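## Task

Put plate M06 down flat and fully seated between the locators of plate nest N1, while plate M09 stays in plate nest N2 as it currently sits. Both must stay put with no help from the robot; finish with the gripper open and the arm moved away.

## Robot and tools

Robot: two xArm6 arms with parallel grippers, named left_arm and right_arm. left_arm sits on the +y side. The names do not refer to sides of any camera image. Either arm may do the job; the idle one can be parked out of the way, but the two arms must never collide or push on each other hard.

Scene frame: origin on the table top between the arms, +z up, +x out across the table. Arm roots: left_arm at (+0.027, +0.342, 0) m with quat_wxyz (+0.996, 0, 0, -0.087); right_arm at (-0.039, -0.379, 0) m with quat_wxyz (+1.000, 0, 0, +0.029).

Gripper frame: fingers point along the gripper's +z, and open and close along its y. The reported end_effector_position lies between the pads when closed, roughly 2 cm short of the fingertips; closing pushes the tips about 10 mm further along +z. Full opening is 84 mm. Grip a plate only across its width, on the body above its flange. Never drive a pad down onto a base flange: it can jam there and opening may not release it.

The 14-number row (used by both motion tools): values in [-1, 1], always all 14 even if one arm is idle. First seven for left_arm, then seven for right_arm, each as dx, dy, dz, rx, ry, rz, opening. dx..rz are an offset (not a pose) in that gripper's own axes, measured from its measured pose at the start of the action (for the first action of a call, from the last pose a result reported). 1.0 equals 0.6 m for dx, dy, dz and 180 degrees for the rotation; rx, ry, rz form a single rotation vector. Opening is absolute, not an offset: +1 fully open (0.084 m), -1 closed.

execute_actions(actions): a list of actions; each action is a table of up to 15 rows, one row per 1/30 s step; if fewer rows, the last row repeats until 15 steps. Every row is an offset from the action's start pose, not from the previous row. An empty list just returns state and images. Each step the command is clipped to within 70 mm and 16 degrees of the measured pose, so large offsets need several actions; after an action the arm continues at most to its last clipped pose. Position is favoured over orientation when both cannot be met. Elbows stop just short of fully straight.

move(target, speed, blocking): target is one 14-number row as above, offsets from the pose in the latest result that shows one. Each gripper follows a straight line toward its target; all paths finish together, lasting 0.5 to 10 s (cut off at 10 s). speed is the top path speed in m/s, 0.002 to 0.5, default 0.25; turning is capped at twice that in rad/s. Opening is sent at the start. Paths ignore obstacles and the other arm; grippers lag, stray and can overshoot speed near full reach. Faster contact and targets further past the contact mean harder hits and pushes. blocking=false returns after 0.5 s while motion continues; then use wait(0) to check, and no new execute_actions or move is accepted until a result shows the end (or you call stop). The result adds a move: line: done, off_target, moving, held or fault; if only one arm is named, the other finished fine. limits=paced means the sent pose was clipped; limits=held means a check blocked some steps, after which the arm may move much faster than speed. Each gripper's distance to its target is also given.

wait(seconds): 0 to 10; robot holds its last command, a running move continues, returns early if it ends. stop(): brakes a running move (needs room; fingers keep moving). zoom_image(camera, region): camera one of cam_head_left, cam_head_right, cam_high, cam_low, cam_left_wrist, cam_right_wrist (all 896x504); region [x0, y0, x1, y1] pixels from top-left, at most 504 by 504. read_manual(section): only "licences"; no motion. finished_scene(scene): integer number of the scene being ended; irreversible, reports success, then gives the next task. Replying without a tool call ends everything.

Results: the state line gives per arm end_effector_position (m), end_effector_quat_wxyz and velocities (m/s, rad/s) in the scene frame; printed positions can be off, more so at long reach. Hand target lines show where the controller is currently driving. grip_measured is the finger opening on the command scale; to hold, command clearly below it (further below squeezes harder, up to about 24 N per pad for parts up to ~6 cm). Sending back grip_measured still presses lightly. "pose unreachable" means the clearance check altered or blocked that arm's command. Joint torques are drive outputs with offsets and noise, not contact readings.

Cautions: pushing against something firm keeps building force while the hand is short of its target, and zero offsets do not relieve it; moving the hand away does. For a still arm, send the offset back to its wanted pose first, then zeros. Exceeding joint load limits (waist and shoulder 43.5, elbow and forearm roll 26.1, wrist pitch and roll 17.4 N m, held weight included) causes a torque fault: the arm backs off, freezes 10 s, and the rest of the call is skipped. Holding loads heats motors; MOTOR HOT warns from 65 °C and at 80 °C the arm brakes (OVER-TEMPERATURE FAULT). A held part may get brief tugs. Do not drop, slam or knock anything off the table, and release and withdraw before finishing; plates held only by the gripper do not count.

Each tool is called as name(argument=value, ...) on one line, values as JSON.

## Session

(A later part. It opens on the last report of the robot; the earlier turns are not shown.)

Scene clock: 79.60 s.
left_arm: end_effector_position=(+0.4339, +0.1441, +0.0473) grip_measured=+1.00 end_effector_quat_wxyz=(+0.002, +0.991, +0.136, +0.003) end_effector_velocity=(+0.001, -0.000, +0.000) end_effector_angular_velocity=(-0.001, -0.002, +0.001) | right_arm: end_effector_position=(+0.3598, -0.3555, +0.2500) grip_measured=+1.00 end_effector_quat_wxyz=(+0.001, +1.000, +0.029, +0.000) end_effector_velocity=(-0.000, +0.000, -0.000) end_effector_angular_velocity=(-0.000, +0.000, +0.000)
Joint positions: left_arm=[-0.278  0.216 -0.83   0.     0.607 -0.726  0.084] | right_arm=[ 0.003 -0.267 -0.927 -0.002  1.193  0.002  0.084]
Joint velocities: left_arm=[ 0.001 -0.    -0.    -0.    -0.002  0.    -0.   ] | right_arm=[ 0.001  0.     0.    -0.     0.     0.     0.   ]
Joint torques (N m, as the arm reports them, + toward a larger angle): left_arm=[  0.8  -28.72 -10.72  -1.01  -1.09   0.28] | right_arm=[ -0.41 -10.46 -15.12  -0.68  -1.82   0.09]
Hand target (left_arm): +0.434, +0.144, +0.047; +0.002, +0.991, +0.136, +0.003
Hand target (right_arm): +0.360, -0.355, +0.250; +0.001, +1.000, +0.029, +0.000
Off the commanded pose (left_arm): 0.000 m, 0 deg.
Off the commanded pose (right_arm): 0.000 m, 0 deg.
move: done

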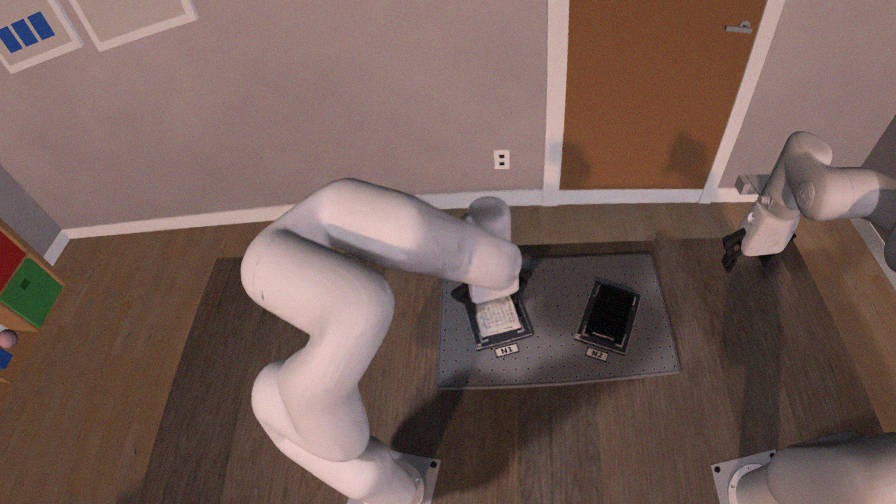

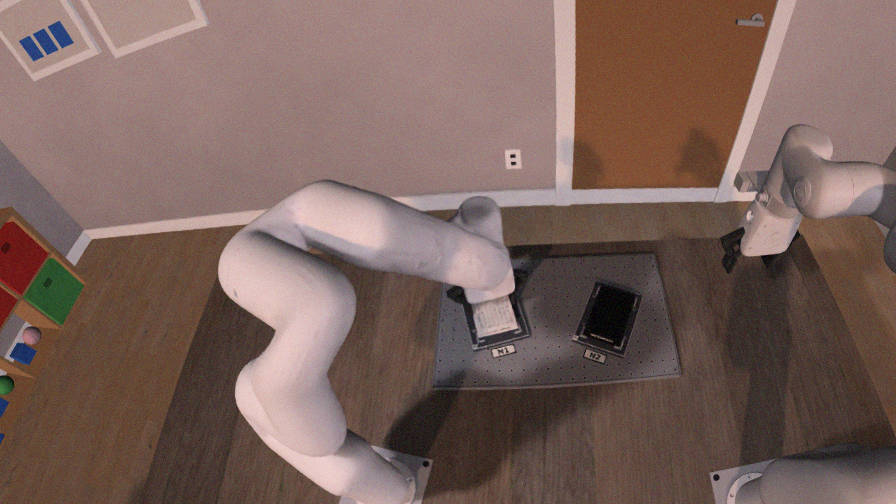

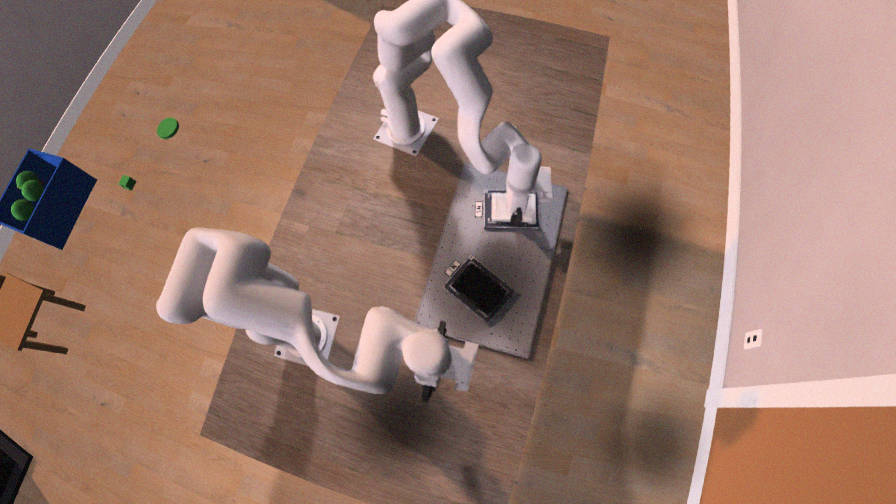

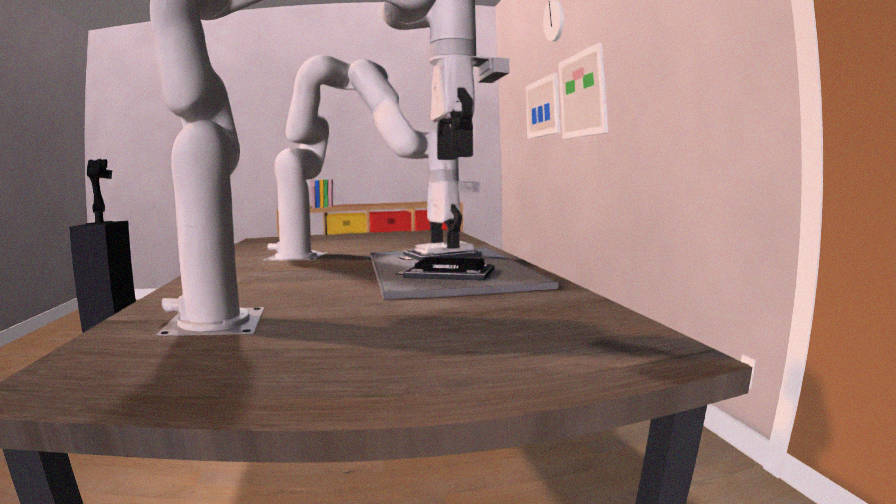

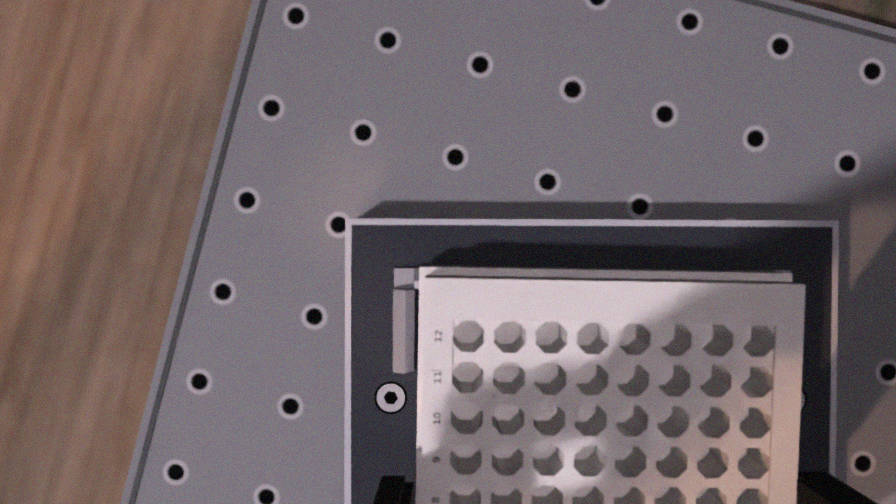

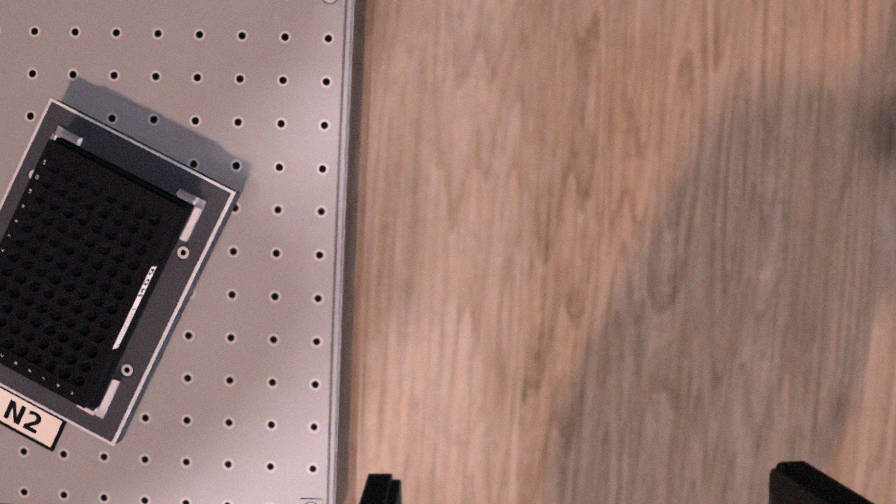

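move(target=[0,0,0.003,0,0,0,1,0,0,0,0,0,0,1], speed=0.01)

move(target=[0,0,0,0,0,0,0.3,0,0,0,0,0,0,1])

move(target=[0,0,-0.02,0,0,0,0.3,0,0,0,0,0,0,1], speed=0.02)

zoom_image(camera="cam_low", region=[390,190,510,270])

Scene clock: 86.87 s.
left_arm: end_effector_position=(+0.4339, +0.1441, +0.0455) grip_measured=+1.00 end_effector_quat_wxyz=(+0.002, +0.991, +0.136, +0.003) end_effector_velocity=(+0.001, -0.000, +0.001) end_effector_angular_velocity=(-0.001, -0.003, -0.000) | right_arm: end_effector_position=(+0.3598, -0.3555, +0.2500) grip_measured=+1.00 end_effector_quat_wxyz=(+0.001, +1.000, +0.029, +0.000) end_effector_velocity=(-0.000, +0.000, -0.000) end_effector_angular_velocity=(+0.000, +0.001, -0.001)
Joint positions: left_arm=[-0.278  0.221 -0.83   0.     0.602 -0.726  0.084] | right_arm=[ 0.003 -0.267 -0.927 -0.002  1.193  0.002  0.084]
Joint velocities: left_arm=[ 0.    -0.001 -0.002  0.001 -0.001 -0.    -0.   ] | right_arm=[0.001 0.    0.    0.    0.    0.001 0.   ]
Joint torques (N m, as the arm reports them, + toward a larger angle): left_arm=[  0.86 -28.23 -10.43  -1.03  -1.17   0.21] | right_arm=[ -0.3   -9.7  -15.21  -0.81  -1.88   0.12]
Hand target (left_arm): +0.434, +0.144, +0.045; +0.002, +0.991, +0.136, +0.003
Hand target (right_arm): +0.360, -0.355, +0.250; +0.001, +1.000, +0.029, +0.000
Off the commanded pose (left_arm): 0.000 m, 0 deg.
Off the commanded pose (right_arm): 0.000 m, 0 deg.
move: done

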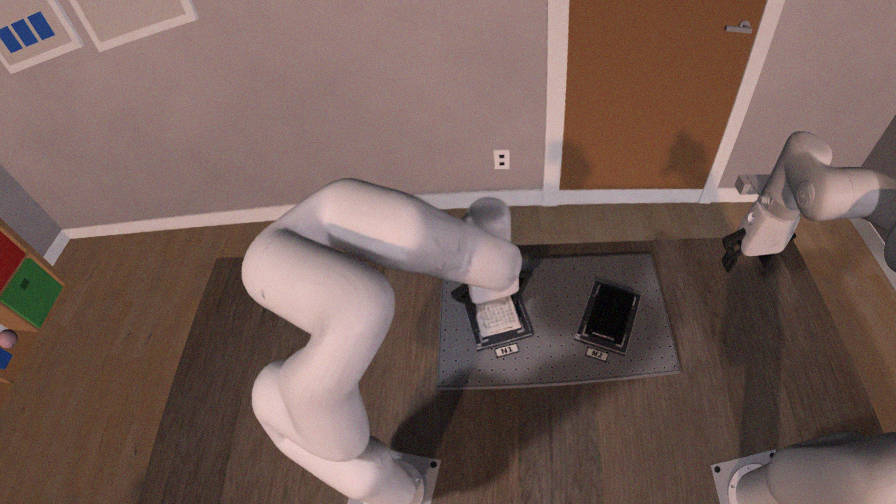

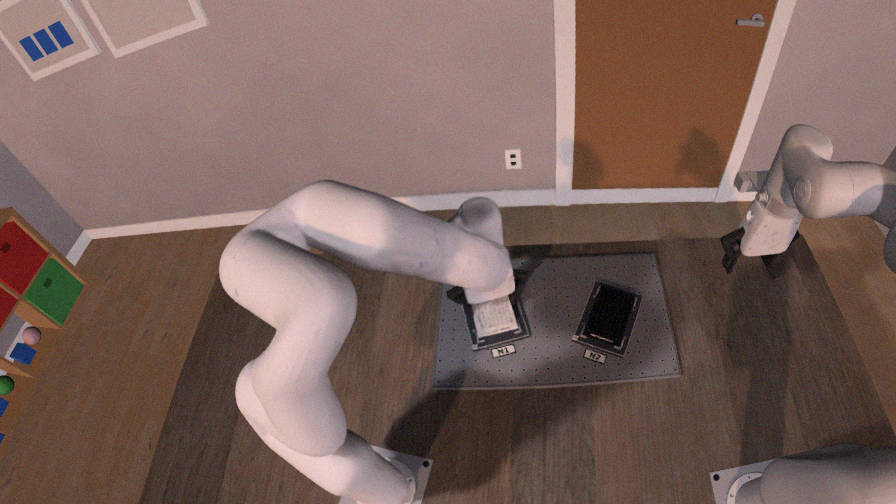

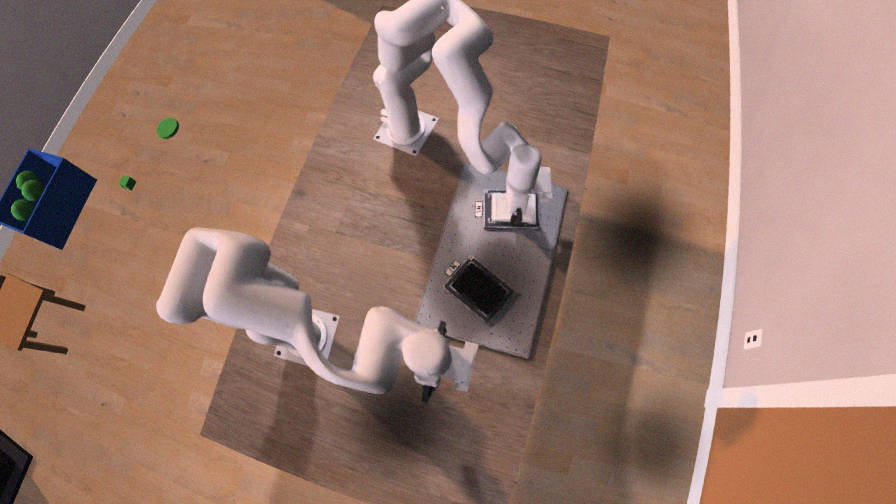

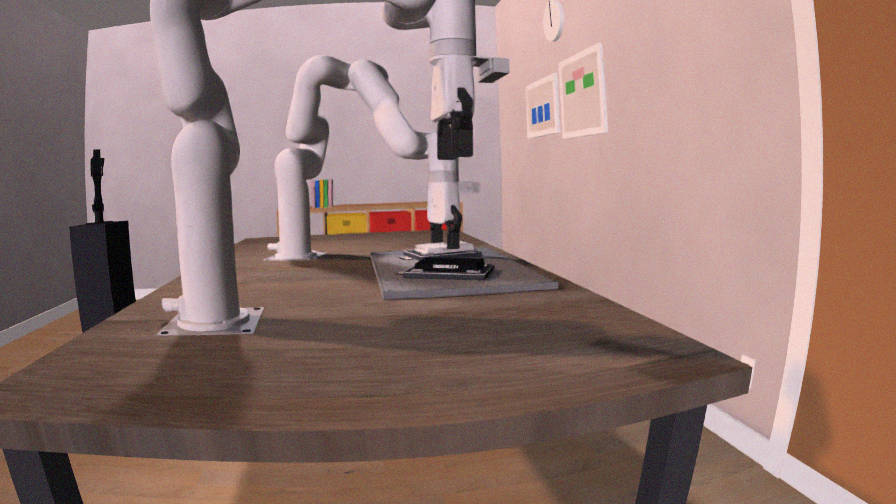

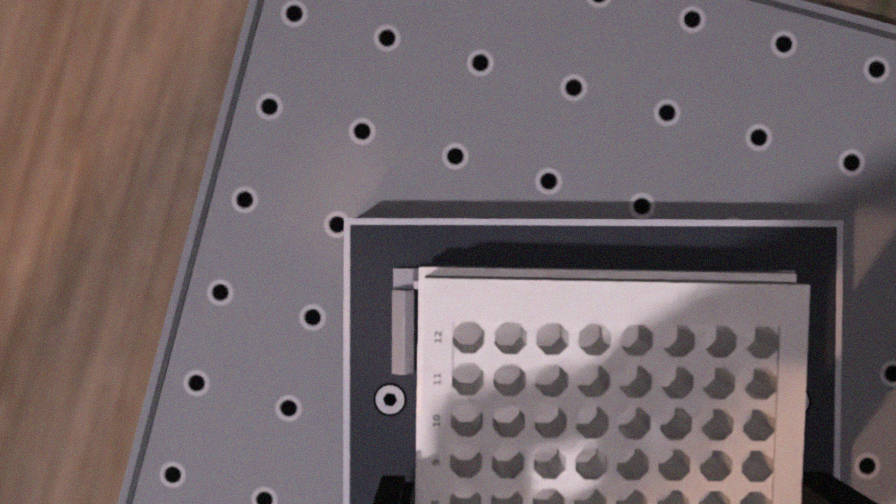

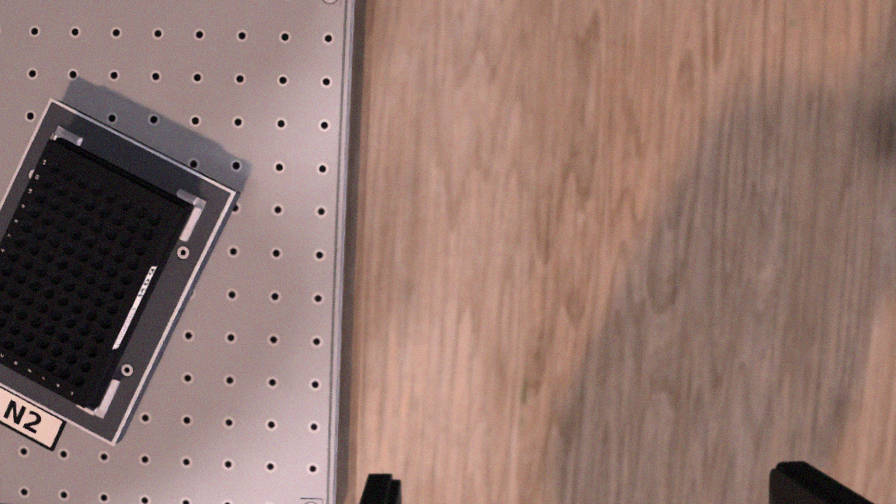

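Scene clock: 87.37 s.
left_arm: end_effector_position=(+0.4342, +0.1439, +0.0457) grip_measured=+0.93 end_effector_quat_wxyz=(+0.002, +0.991, +0.136, +0.004) end_effector_velocity=(-0.000, +0.000, -0.000) end_effector_angular_velocity=(+0.001, +0.001, -0.002) | right_arm: end_effector_position=(+0.3598, -0.3555, +0.2500) grip_measured=+1.00 end_effector_quat_wxyz=(+0.001, +1.000, +0.029, +0.000) end_effector_velocity=(+0.000, +0.000, +0.000) end_effector_angular_velocity=(+0.000, -0.001, +0.002)
Joint positions: left_arm=[-0.278  0.22  -0.83   0.     0.601 -0.726  0.082] | right_arm=[ 0.003 -0.267 -0.927 -0.002  1.193  0.002  0.084]
Joint velocities: left_arm=[-0.     0.     0.     0.001  0.     0.001  0.   ] | right_arm=[ 0.001  0.    -0.001  0.    -0.    -0.001  0.   ]
Joint torques (N m, as the arm reports them, + toward a larger angle): left_arm=[  0.96 -26.56  -9.25  -1.18  -0.39   0.07] | right_arm=[ -0.28  -9.59 -15.    -1.01  -1.87   0.1 ]
Hand target (left_arm): +0.434, +0.144, +0.045; +0.002, +0.991, +0.136, +0.003
Hand target (right_arm): +0.360, -0.355, +0.250; +0.001, +1.000, +0.029, +0.000
Off the commanded pose (left_arm): 0.000 m, 0 deg.
Off the commanded pose (right_arm): 0.000 m, 0 deg.
move: done

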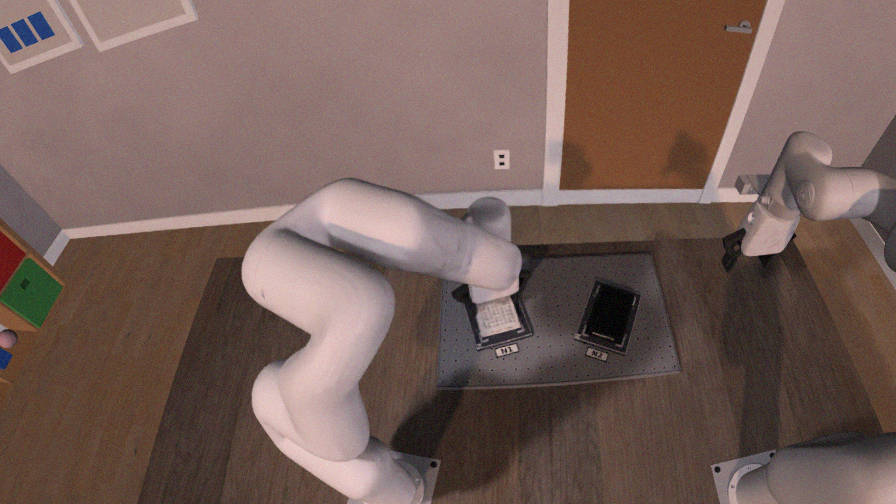

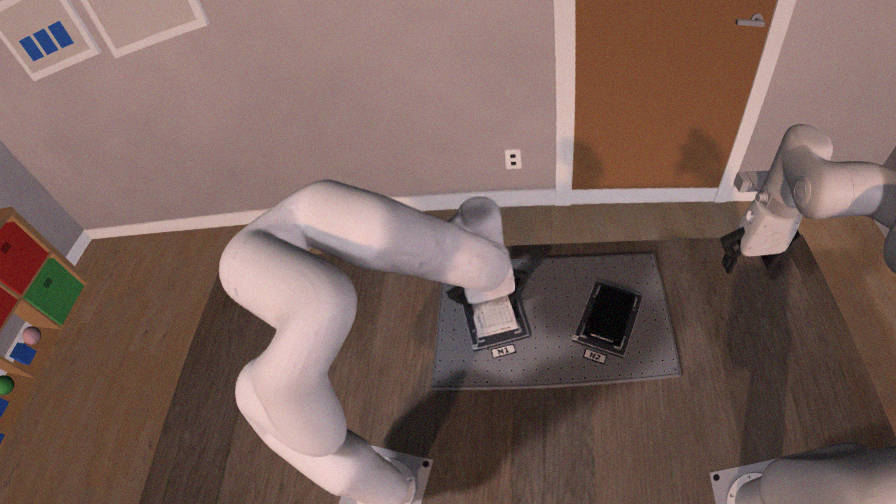

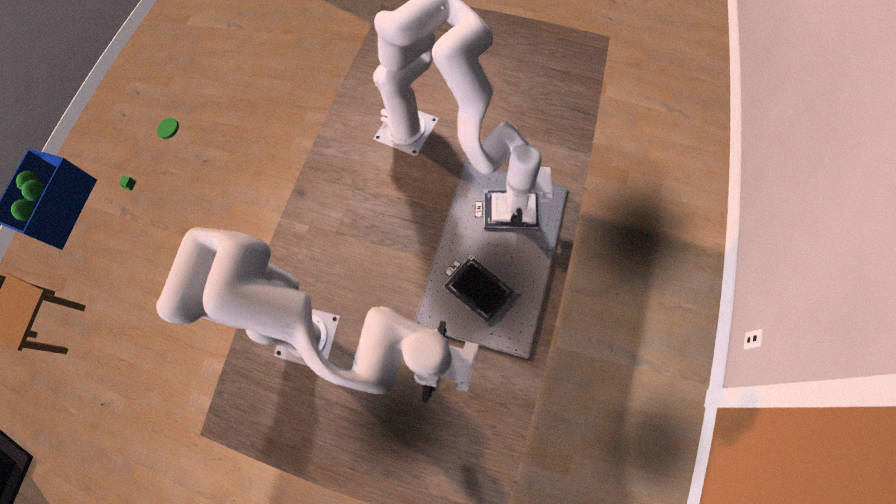

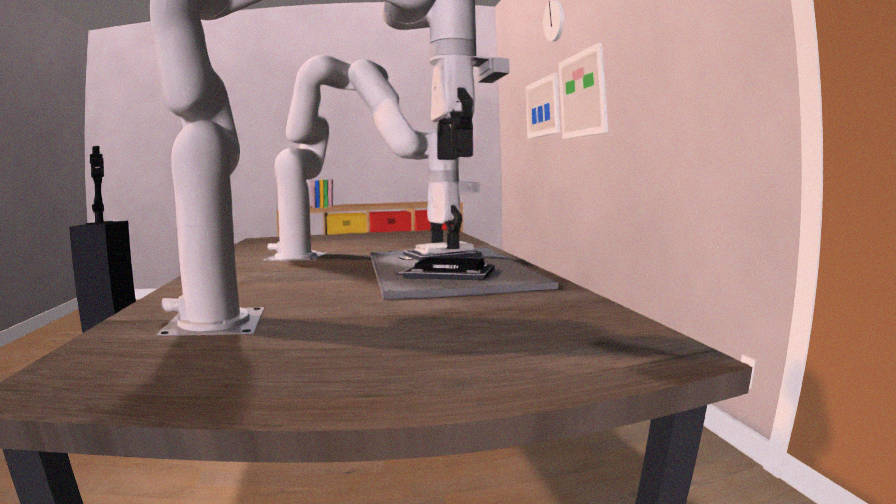

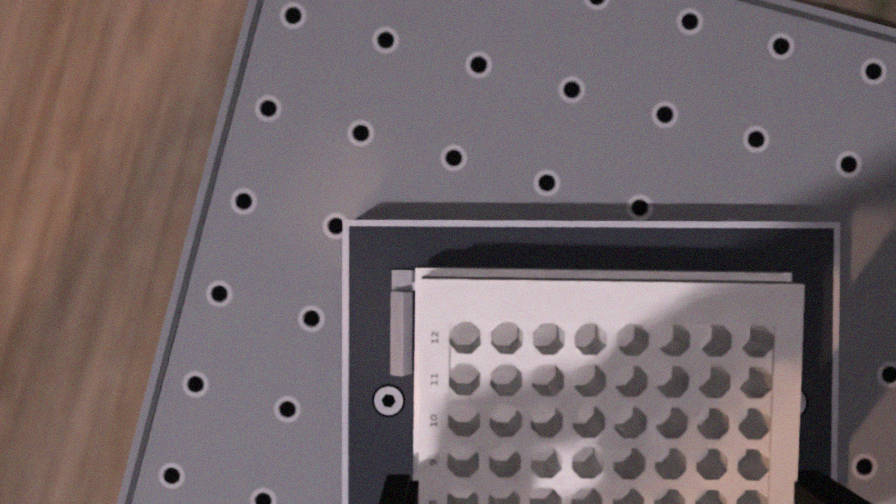

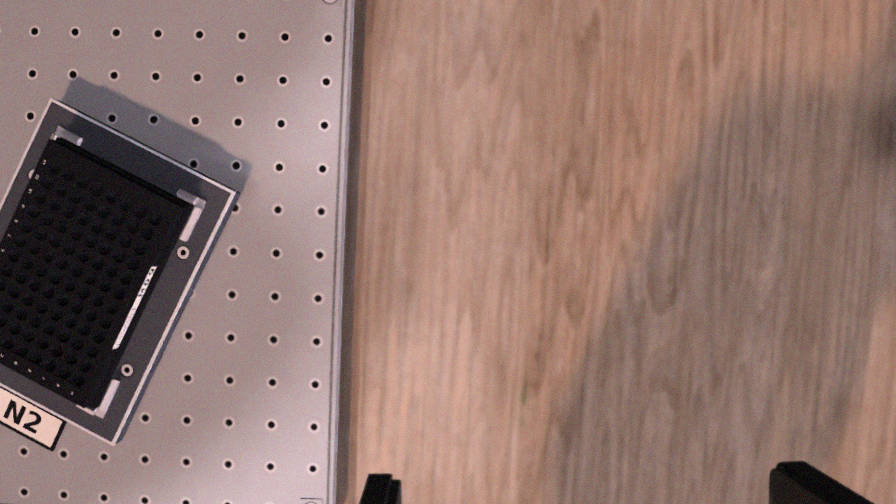

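Scene clock: 88.23 s.
left_arm: end_effector_position=(+0.4341, +0.1440, +0.0577) grip_measured=+0.93 end_effector_quat_wxyz=(+0.002, +0.991, +0.136, +0.004) end_effector_velocity=(-0.002, +0.001, -0.002) end_effector_angular_velocity=(+0.003, +0.005, +0.001) | right_arm: end_effector_position=(+0.3598, -0.3555, +0.2500) grip_measured=+1.00 end_effector_quat_wxyz=(+0.001, +1.000, +0.029, +0.000) end_effector_velocity=(-0.000, -0.000, -0.000) end_effector_angular_velocity=(-0.000, +0.000, -0.002)
Joint positions: left_arm=[-0.278  0.191 -0.834  0.     0.635 -0.726  0.082] | right_arm=[ 0.003 -0.267 -0.927 -0.002  1.193  0.002  0.084]
Joint velocities: left_arm=[-0.001  0.001  0.004  0.001  0.002 -0.002  0.   ] | right_arm=[-0.    -0.     0.    -0.     0.     0.001  0.   ]
Joint torques (N m, as the arm reports them, + toward a larger angle): left_arm=[  0.58 -28.46 -10.99  -0.93  -1.14   0.06] | right_arm=[  0.17 -10.03 -15.    -1.03  -1.79   0.13]
Hand target (left_arm): +0.434, +0.144, +0.058; +0.002, +0.991, +0.136, +0.004
Hand target (right_arm): +0.360, -0.355, +0.250; +0.001, +1.000, +0.029, +0.000
Off the commanded pose (left_arm): 0.000 m, 0 deg.
Off the commanded pose (right_arm): 0.000 m, 0 deg.
move: done

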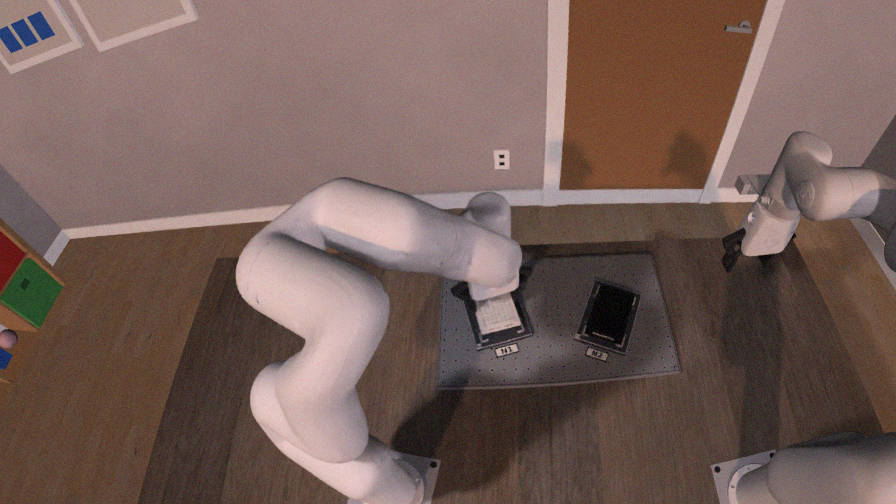

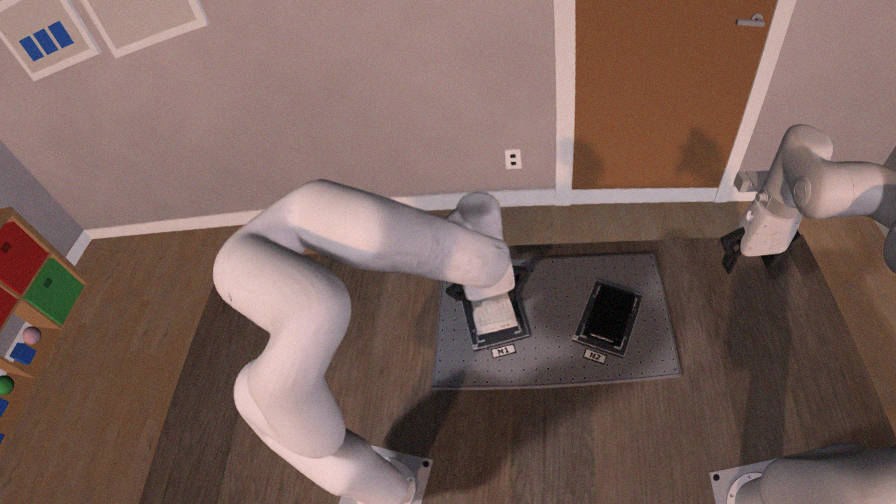

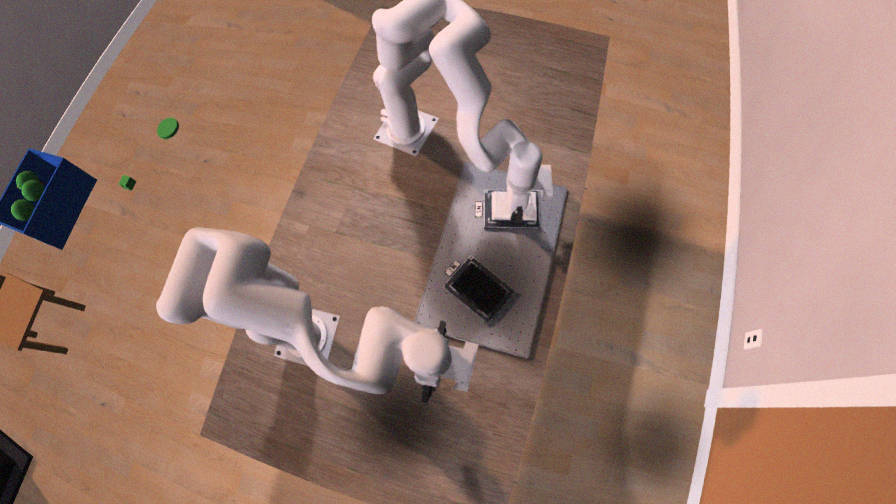

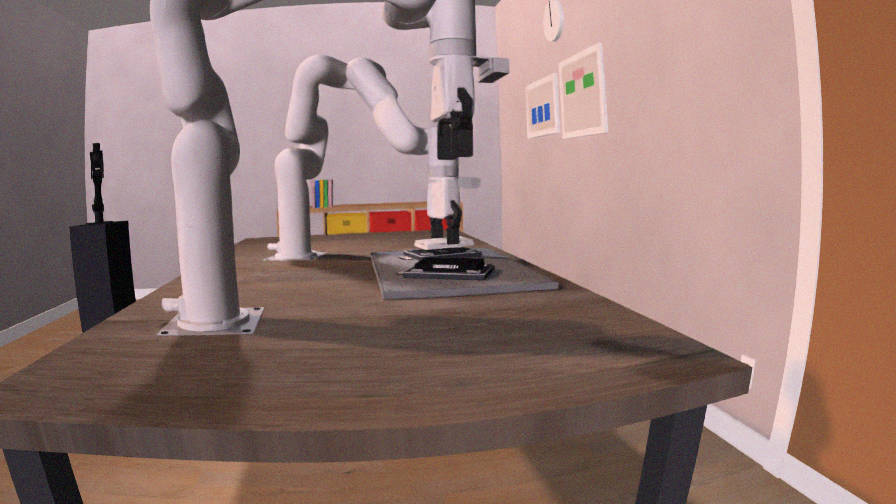

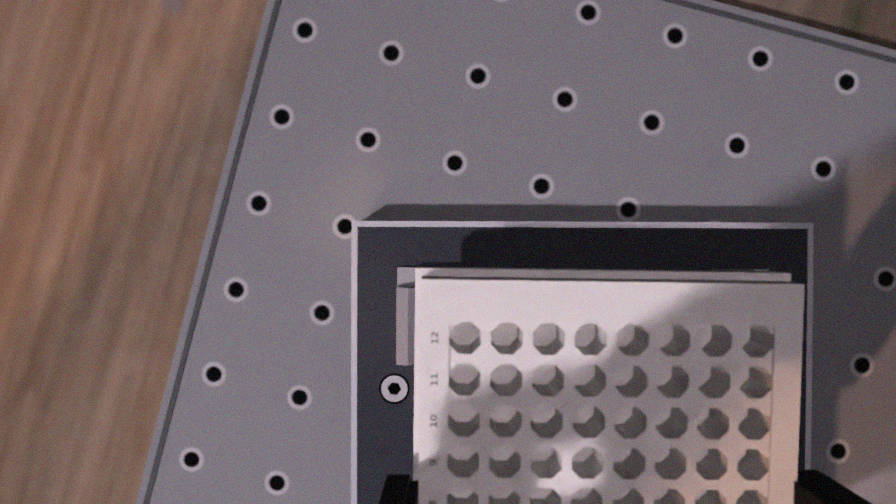

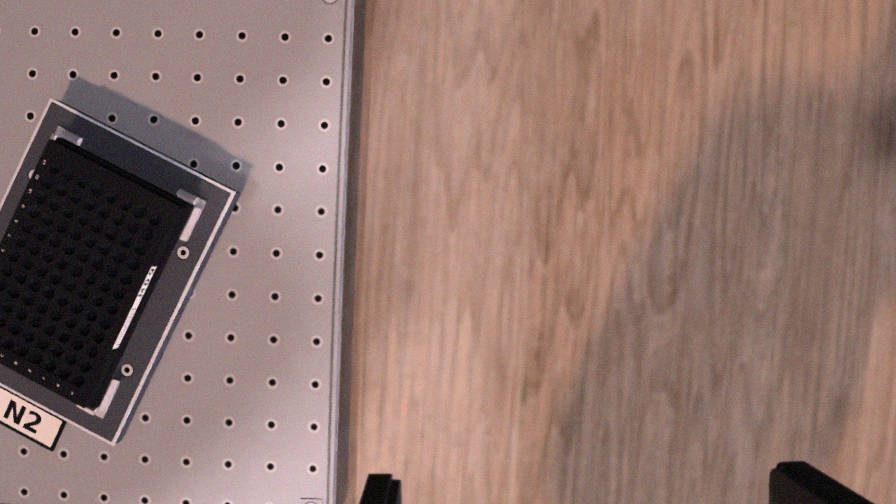

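Region (390, 190, 510, 270) of cam_low's 896x504 image, scaled by 4.200, with more detail than that image has.

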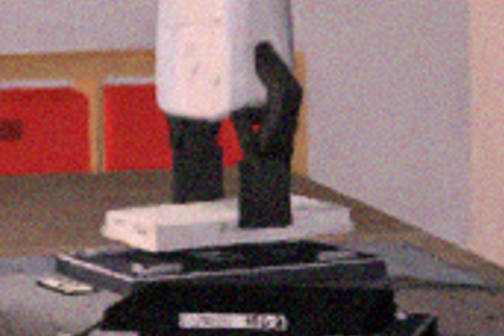

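move(target=[-0.0065,0,0.008,0,-0.011,-0.003,0.3,0,0,0,0,0,0,1], speed=0.02)

zoom_image(camera="cam_low", region=[390,190,510,270])

zoom_image(camera="cam_head_left", region=[440,250,560,360])

Scene clock: 101.20 s.
left_arm: end_effector_position=(+0.4303, +0.1430, +0.0528) grip_measured=+0.93 end_effector_quat_wxyz=(+0.005, +0.990, +0.141, -0.014) end_effector_velocity=(+0.000, -0.000, +0.000) end_effector_angular_velocity=(-0.000, +0.001, -0.001) | right_arm: end_effector_position=(+0.3598, -0.3555, +0.2500) grip_measured=+1.00 end_effector_quat_wxyz=(+0.001, +1.000, +0.029, +0.000) end_effector_velocity=(+0.000, -0.000, +0.000) end_effector_angular_velocity=(+0.000, -0.001, -0.001)
Joint positions: left_arm=[-0.276  0.208 -0.847 -0.037  0.657 -0.703  0.082] | right_arm=[ 0.003 -0.267 -0.927 -0.002  1.193  0.002  0.084]
Joint velocities: left_arm=[-0.     0.001 -0.002 -0.001  0.002  0.002 -0.   ] | right_arm=[-0.001 -0.    -0.     0.    -0.001  0.001  0.   ]
Joint torques (N m, as the arm reports them, + toward a larger angle): left_arm=[  0.28 -28.88 -10.64  -1.27  -1.21   0.29] | right_arm=[  0.19  -9.9  -15.16  -0.86  -1.95   0.12]
Hand target (left_arm): +0.430, +0.143, +0.053; +0.005, +0.990, +0.141, -0.014
Hand target (right_arm): +0.360, -0.355, +0.250; +0.001, +1.000, +0.029, +0.000
Off the commanded pose (left_arm): 0.000 m, 0 deg.
Off the commanded pose (right_arm): 0.000 m, 0 deg.
move: done

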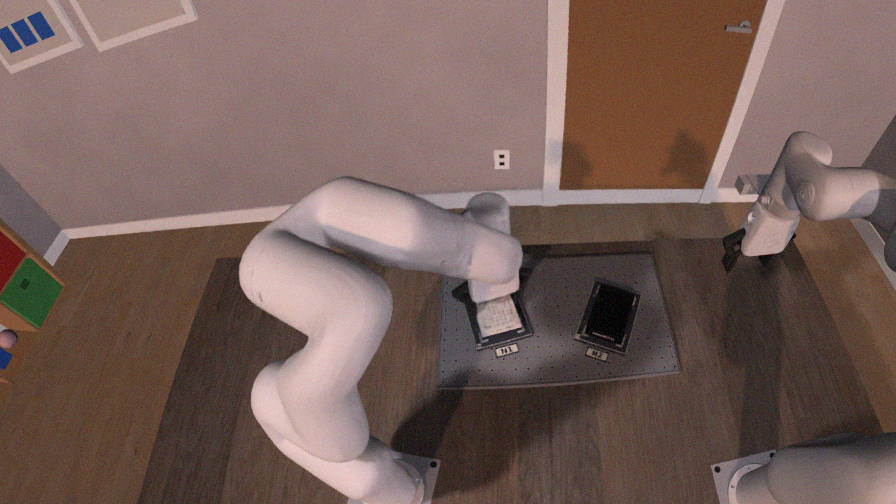

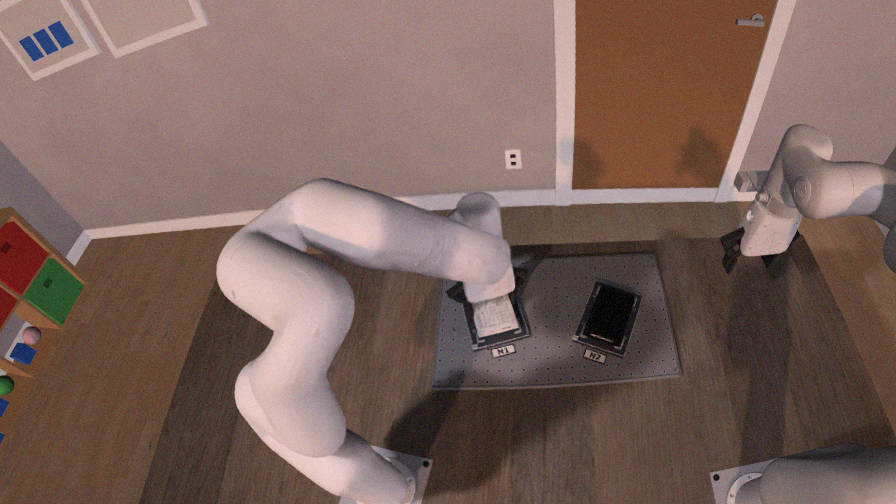

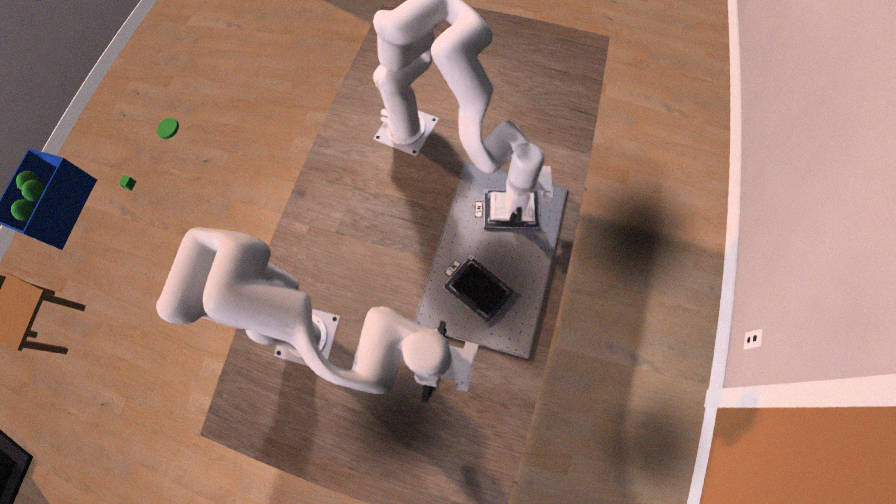

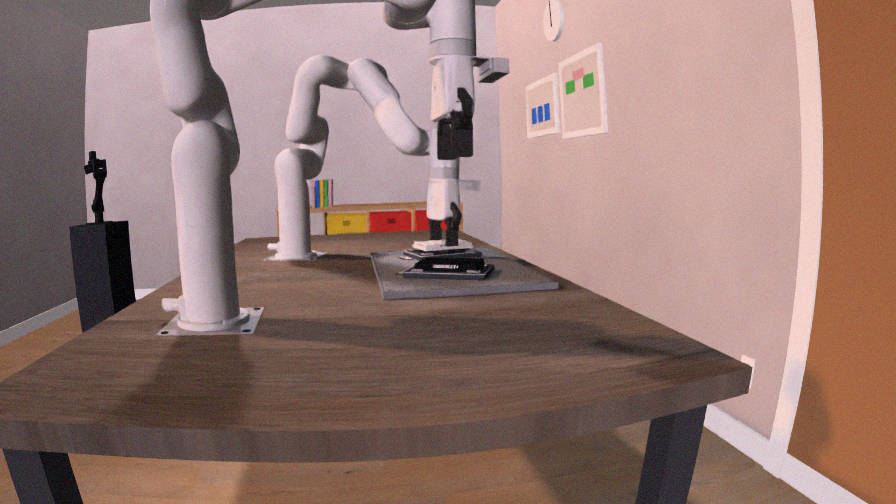

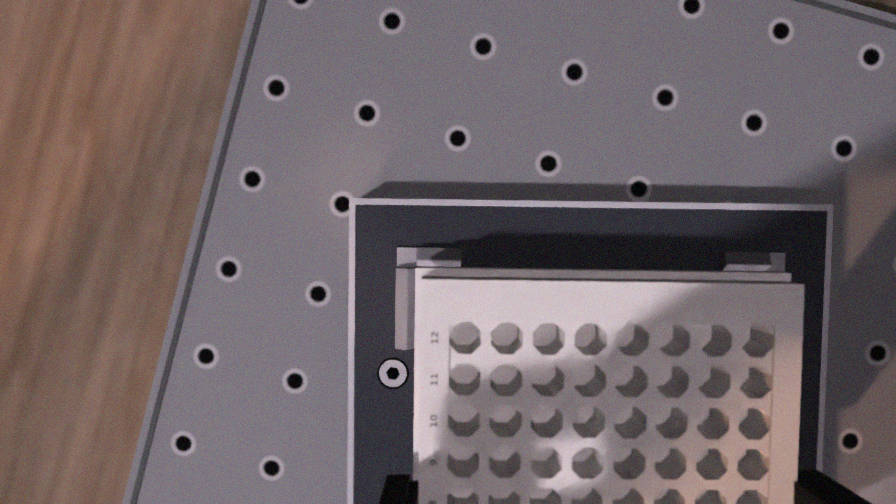

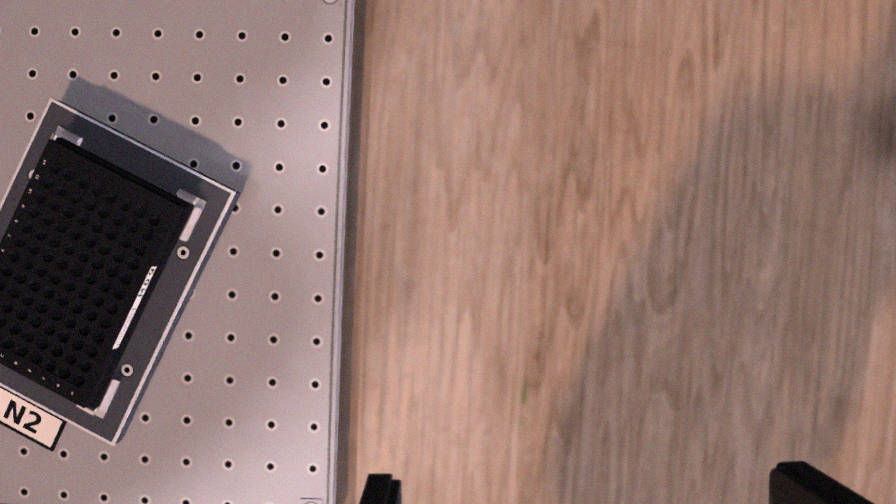

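Region (390, 190, 510, 270) of cam_low's 896x504 image, scaled by 4.200, with more detail than that image has.

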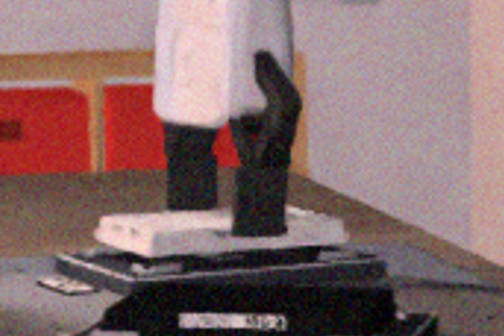

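Region (440, 250, 560, 360) of cam_head_left's 896x504 image, scaled by 4.200, with more detail than that image has; it fills the top 462 rows of this view, and the rest is white.

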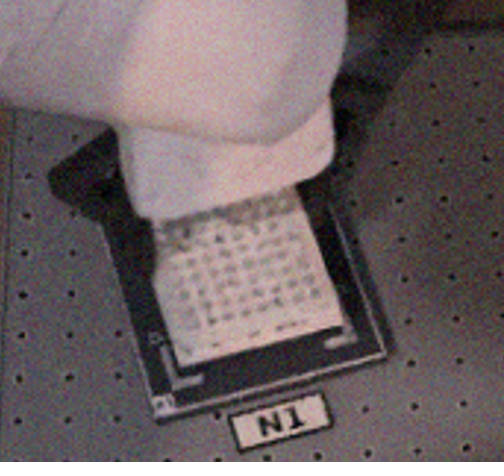

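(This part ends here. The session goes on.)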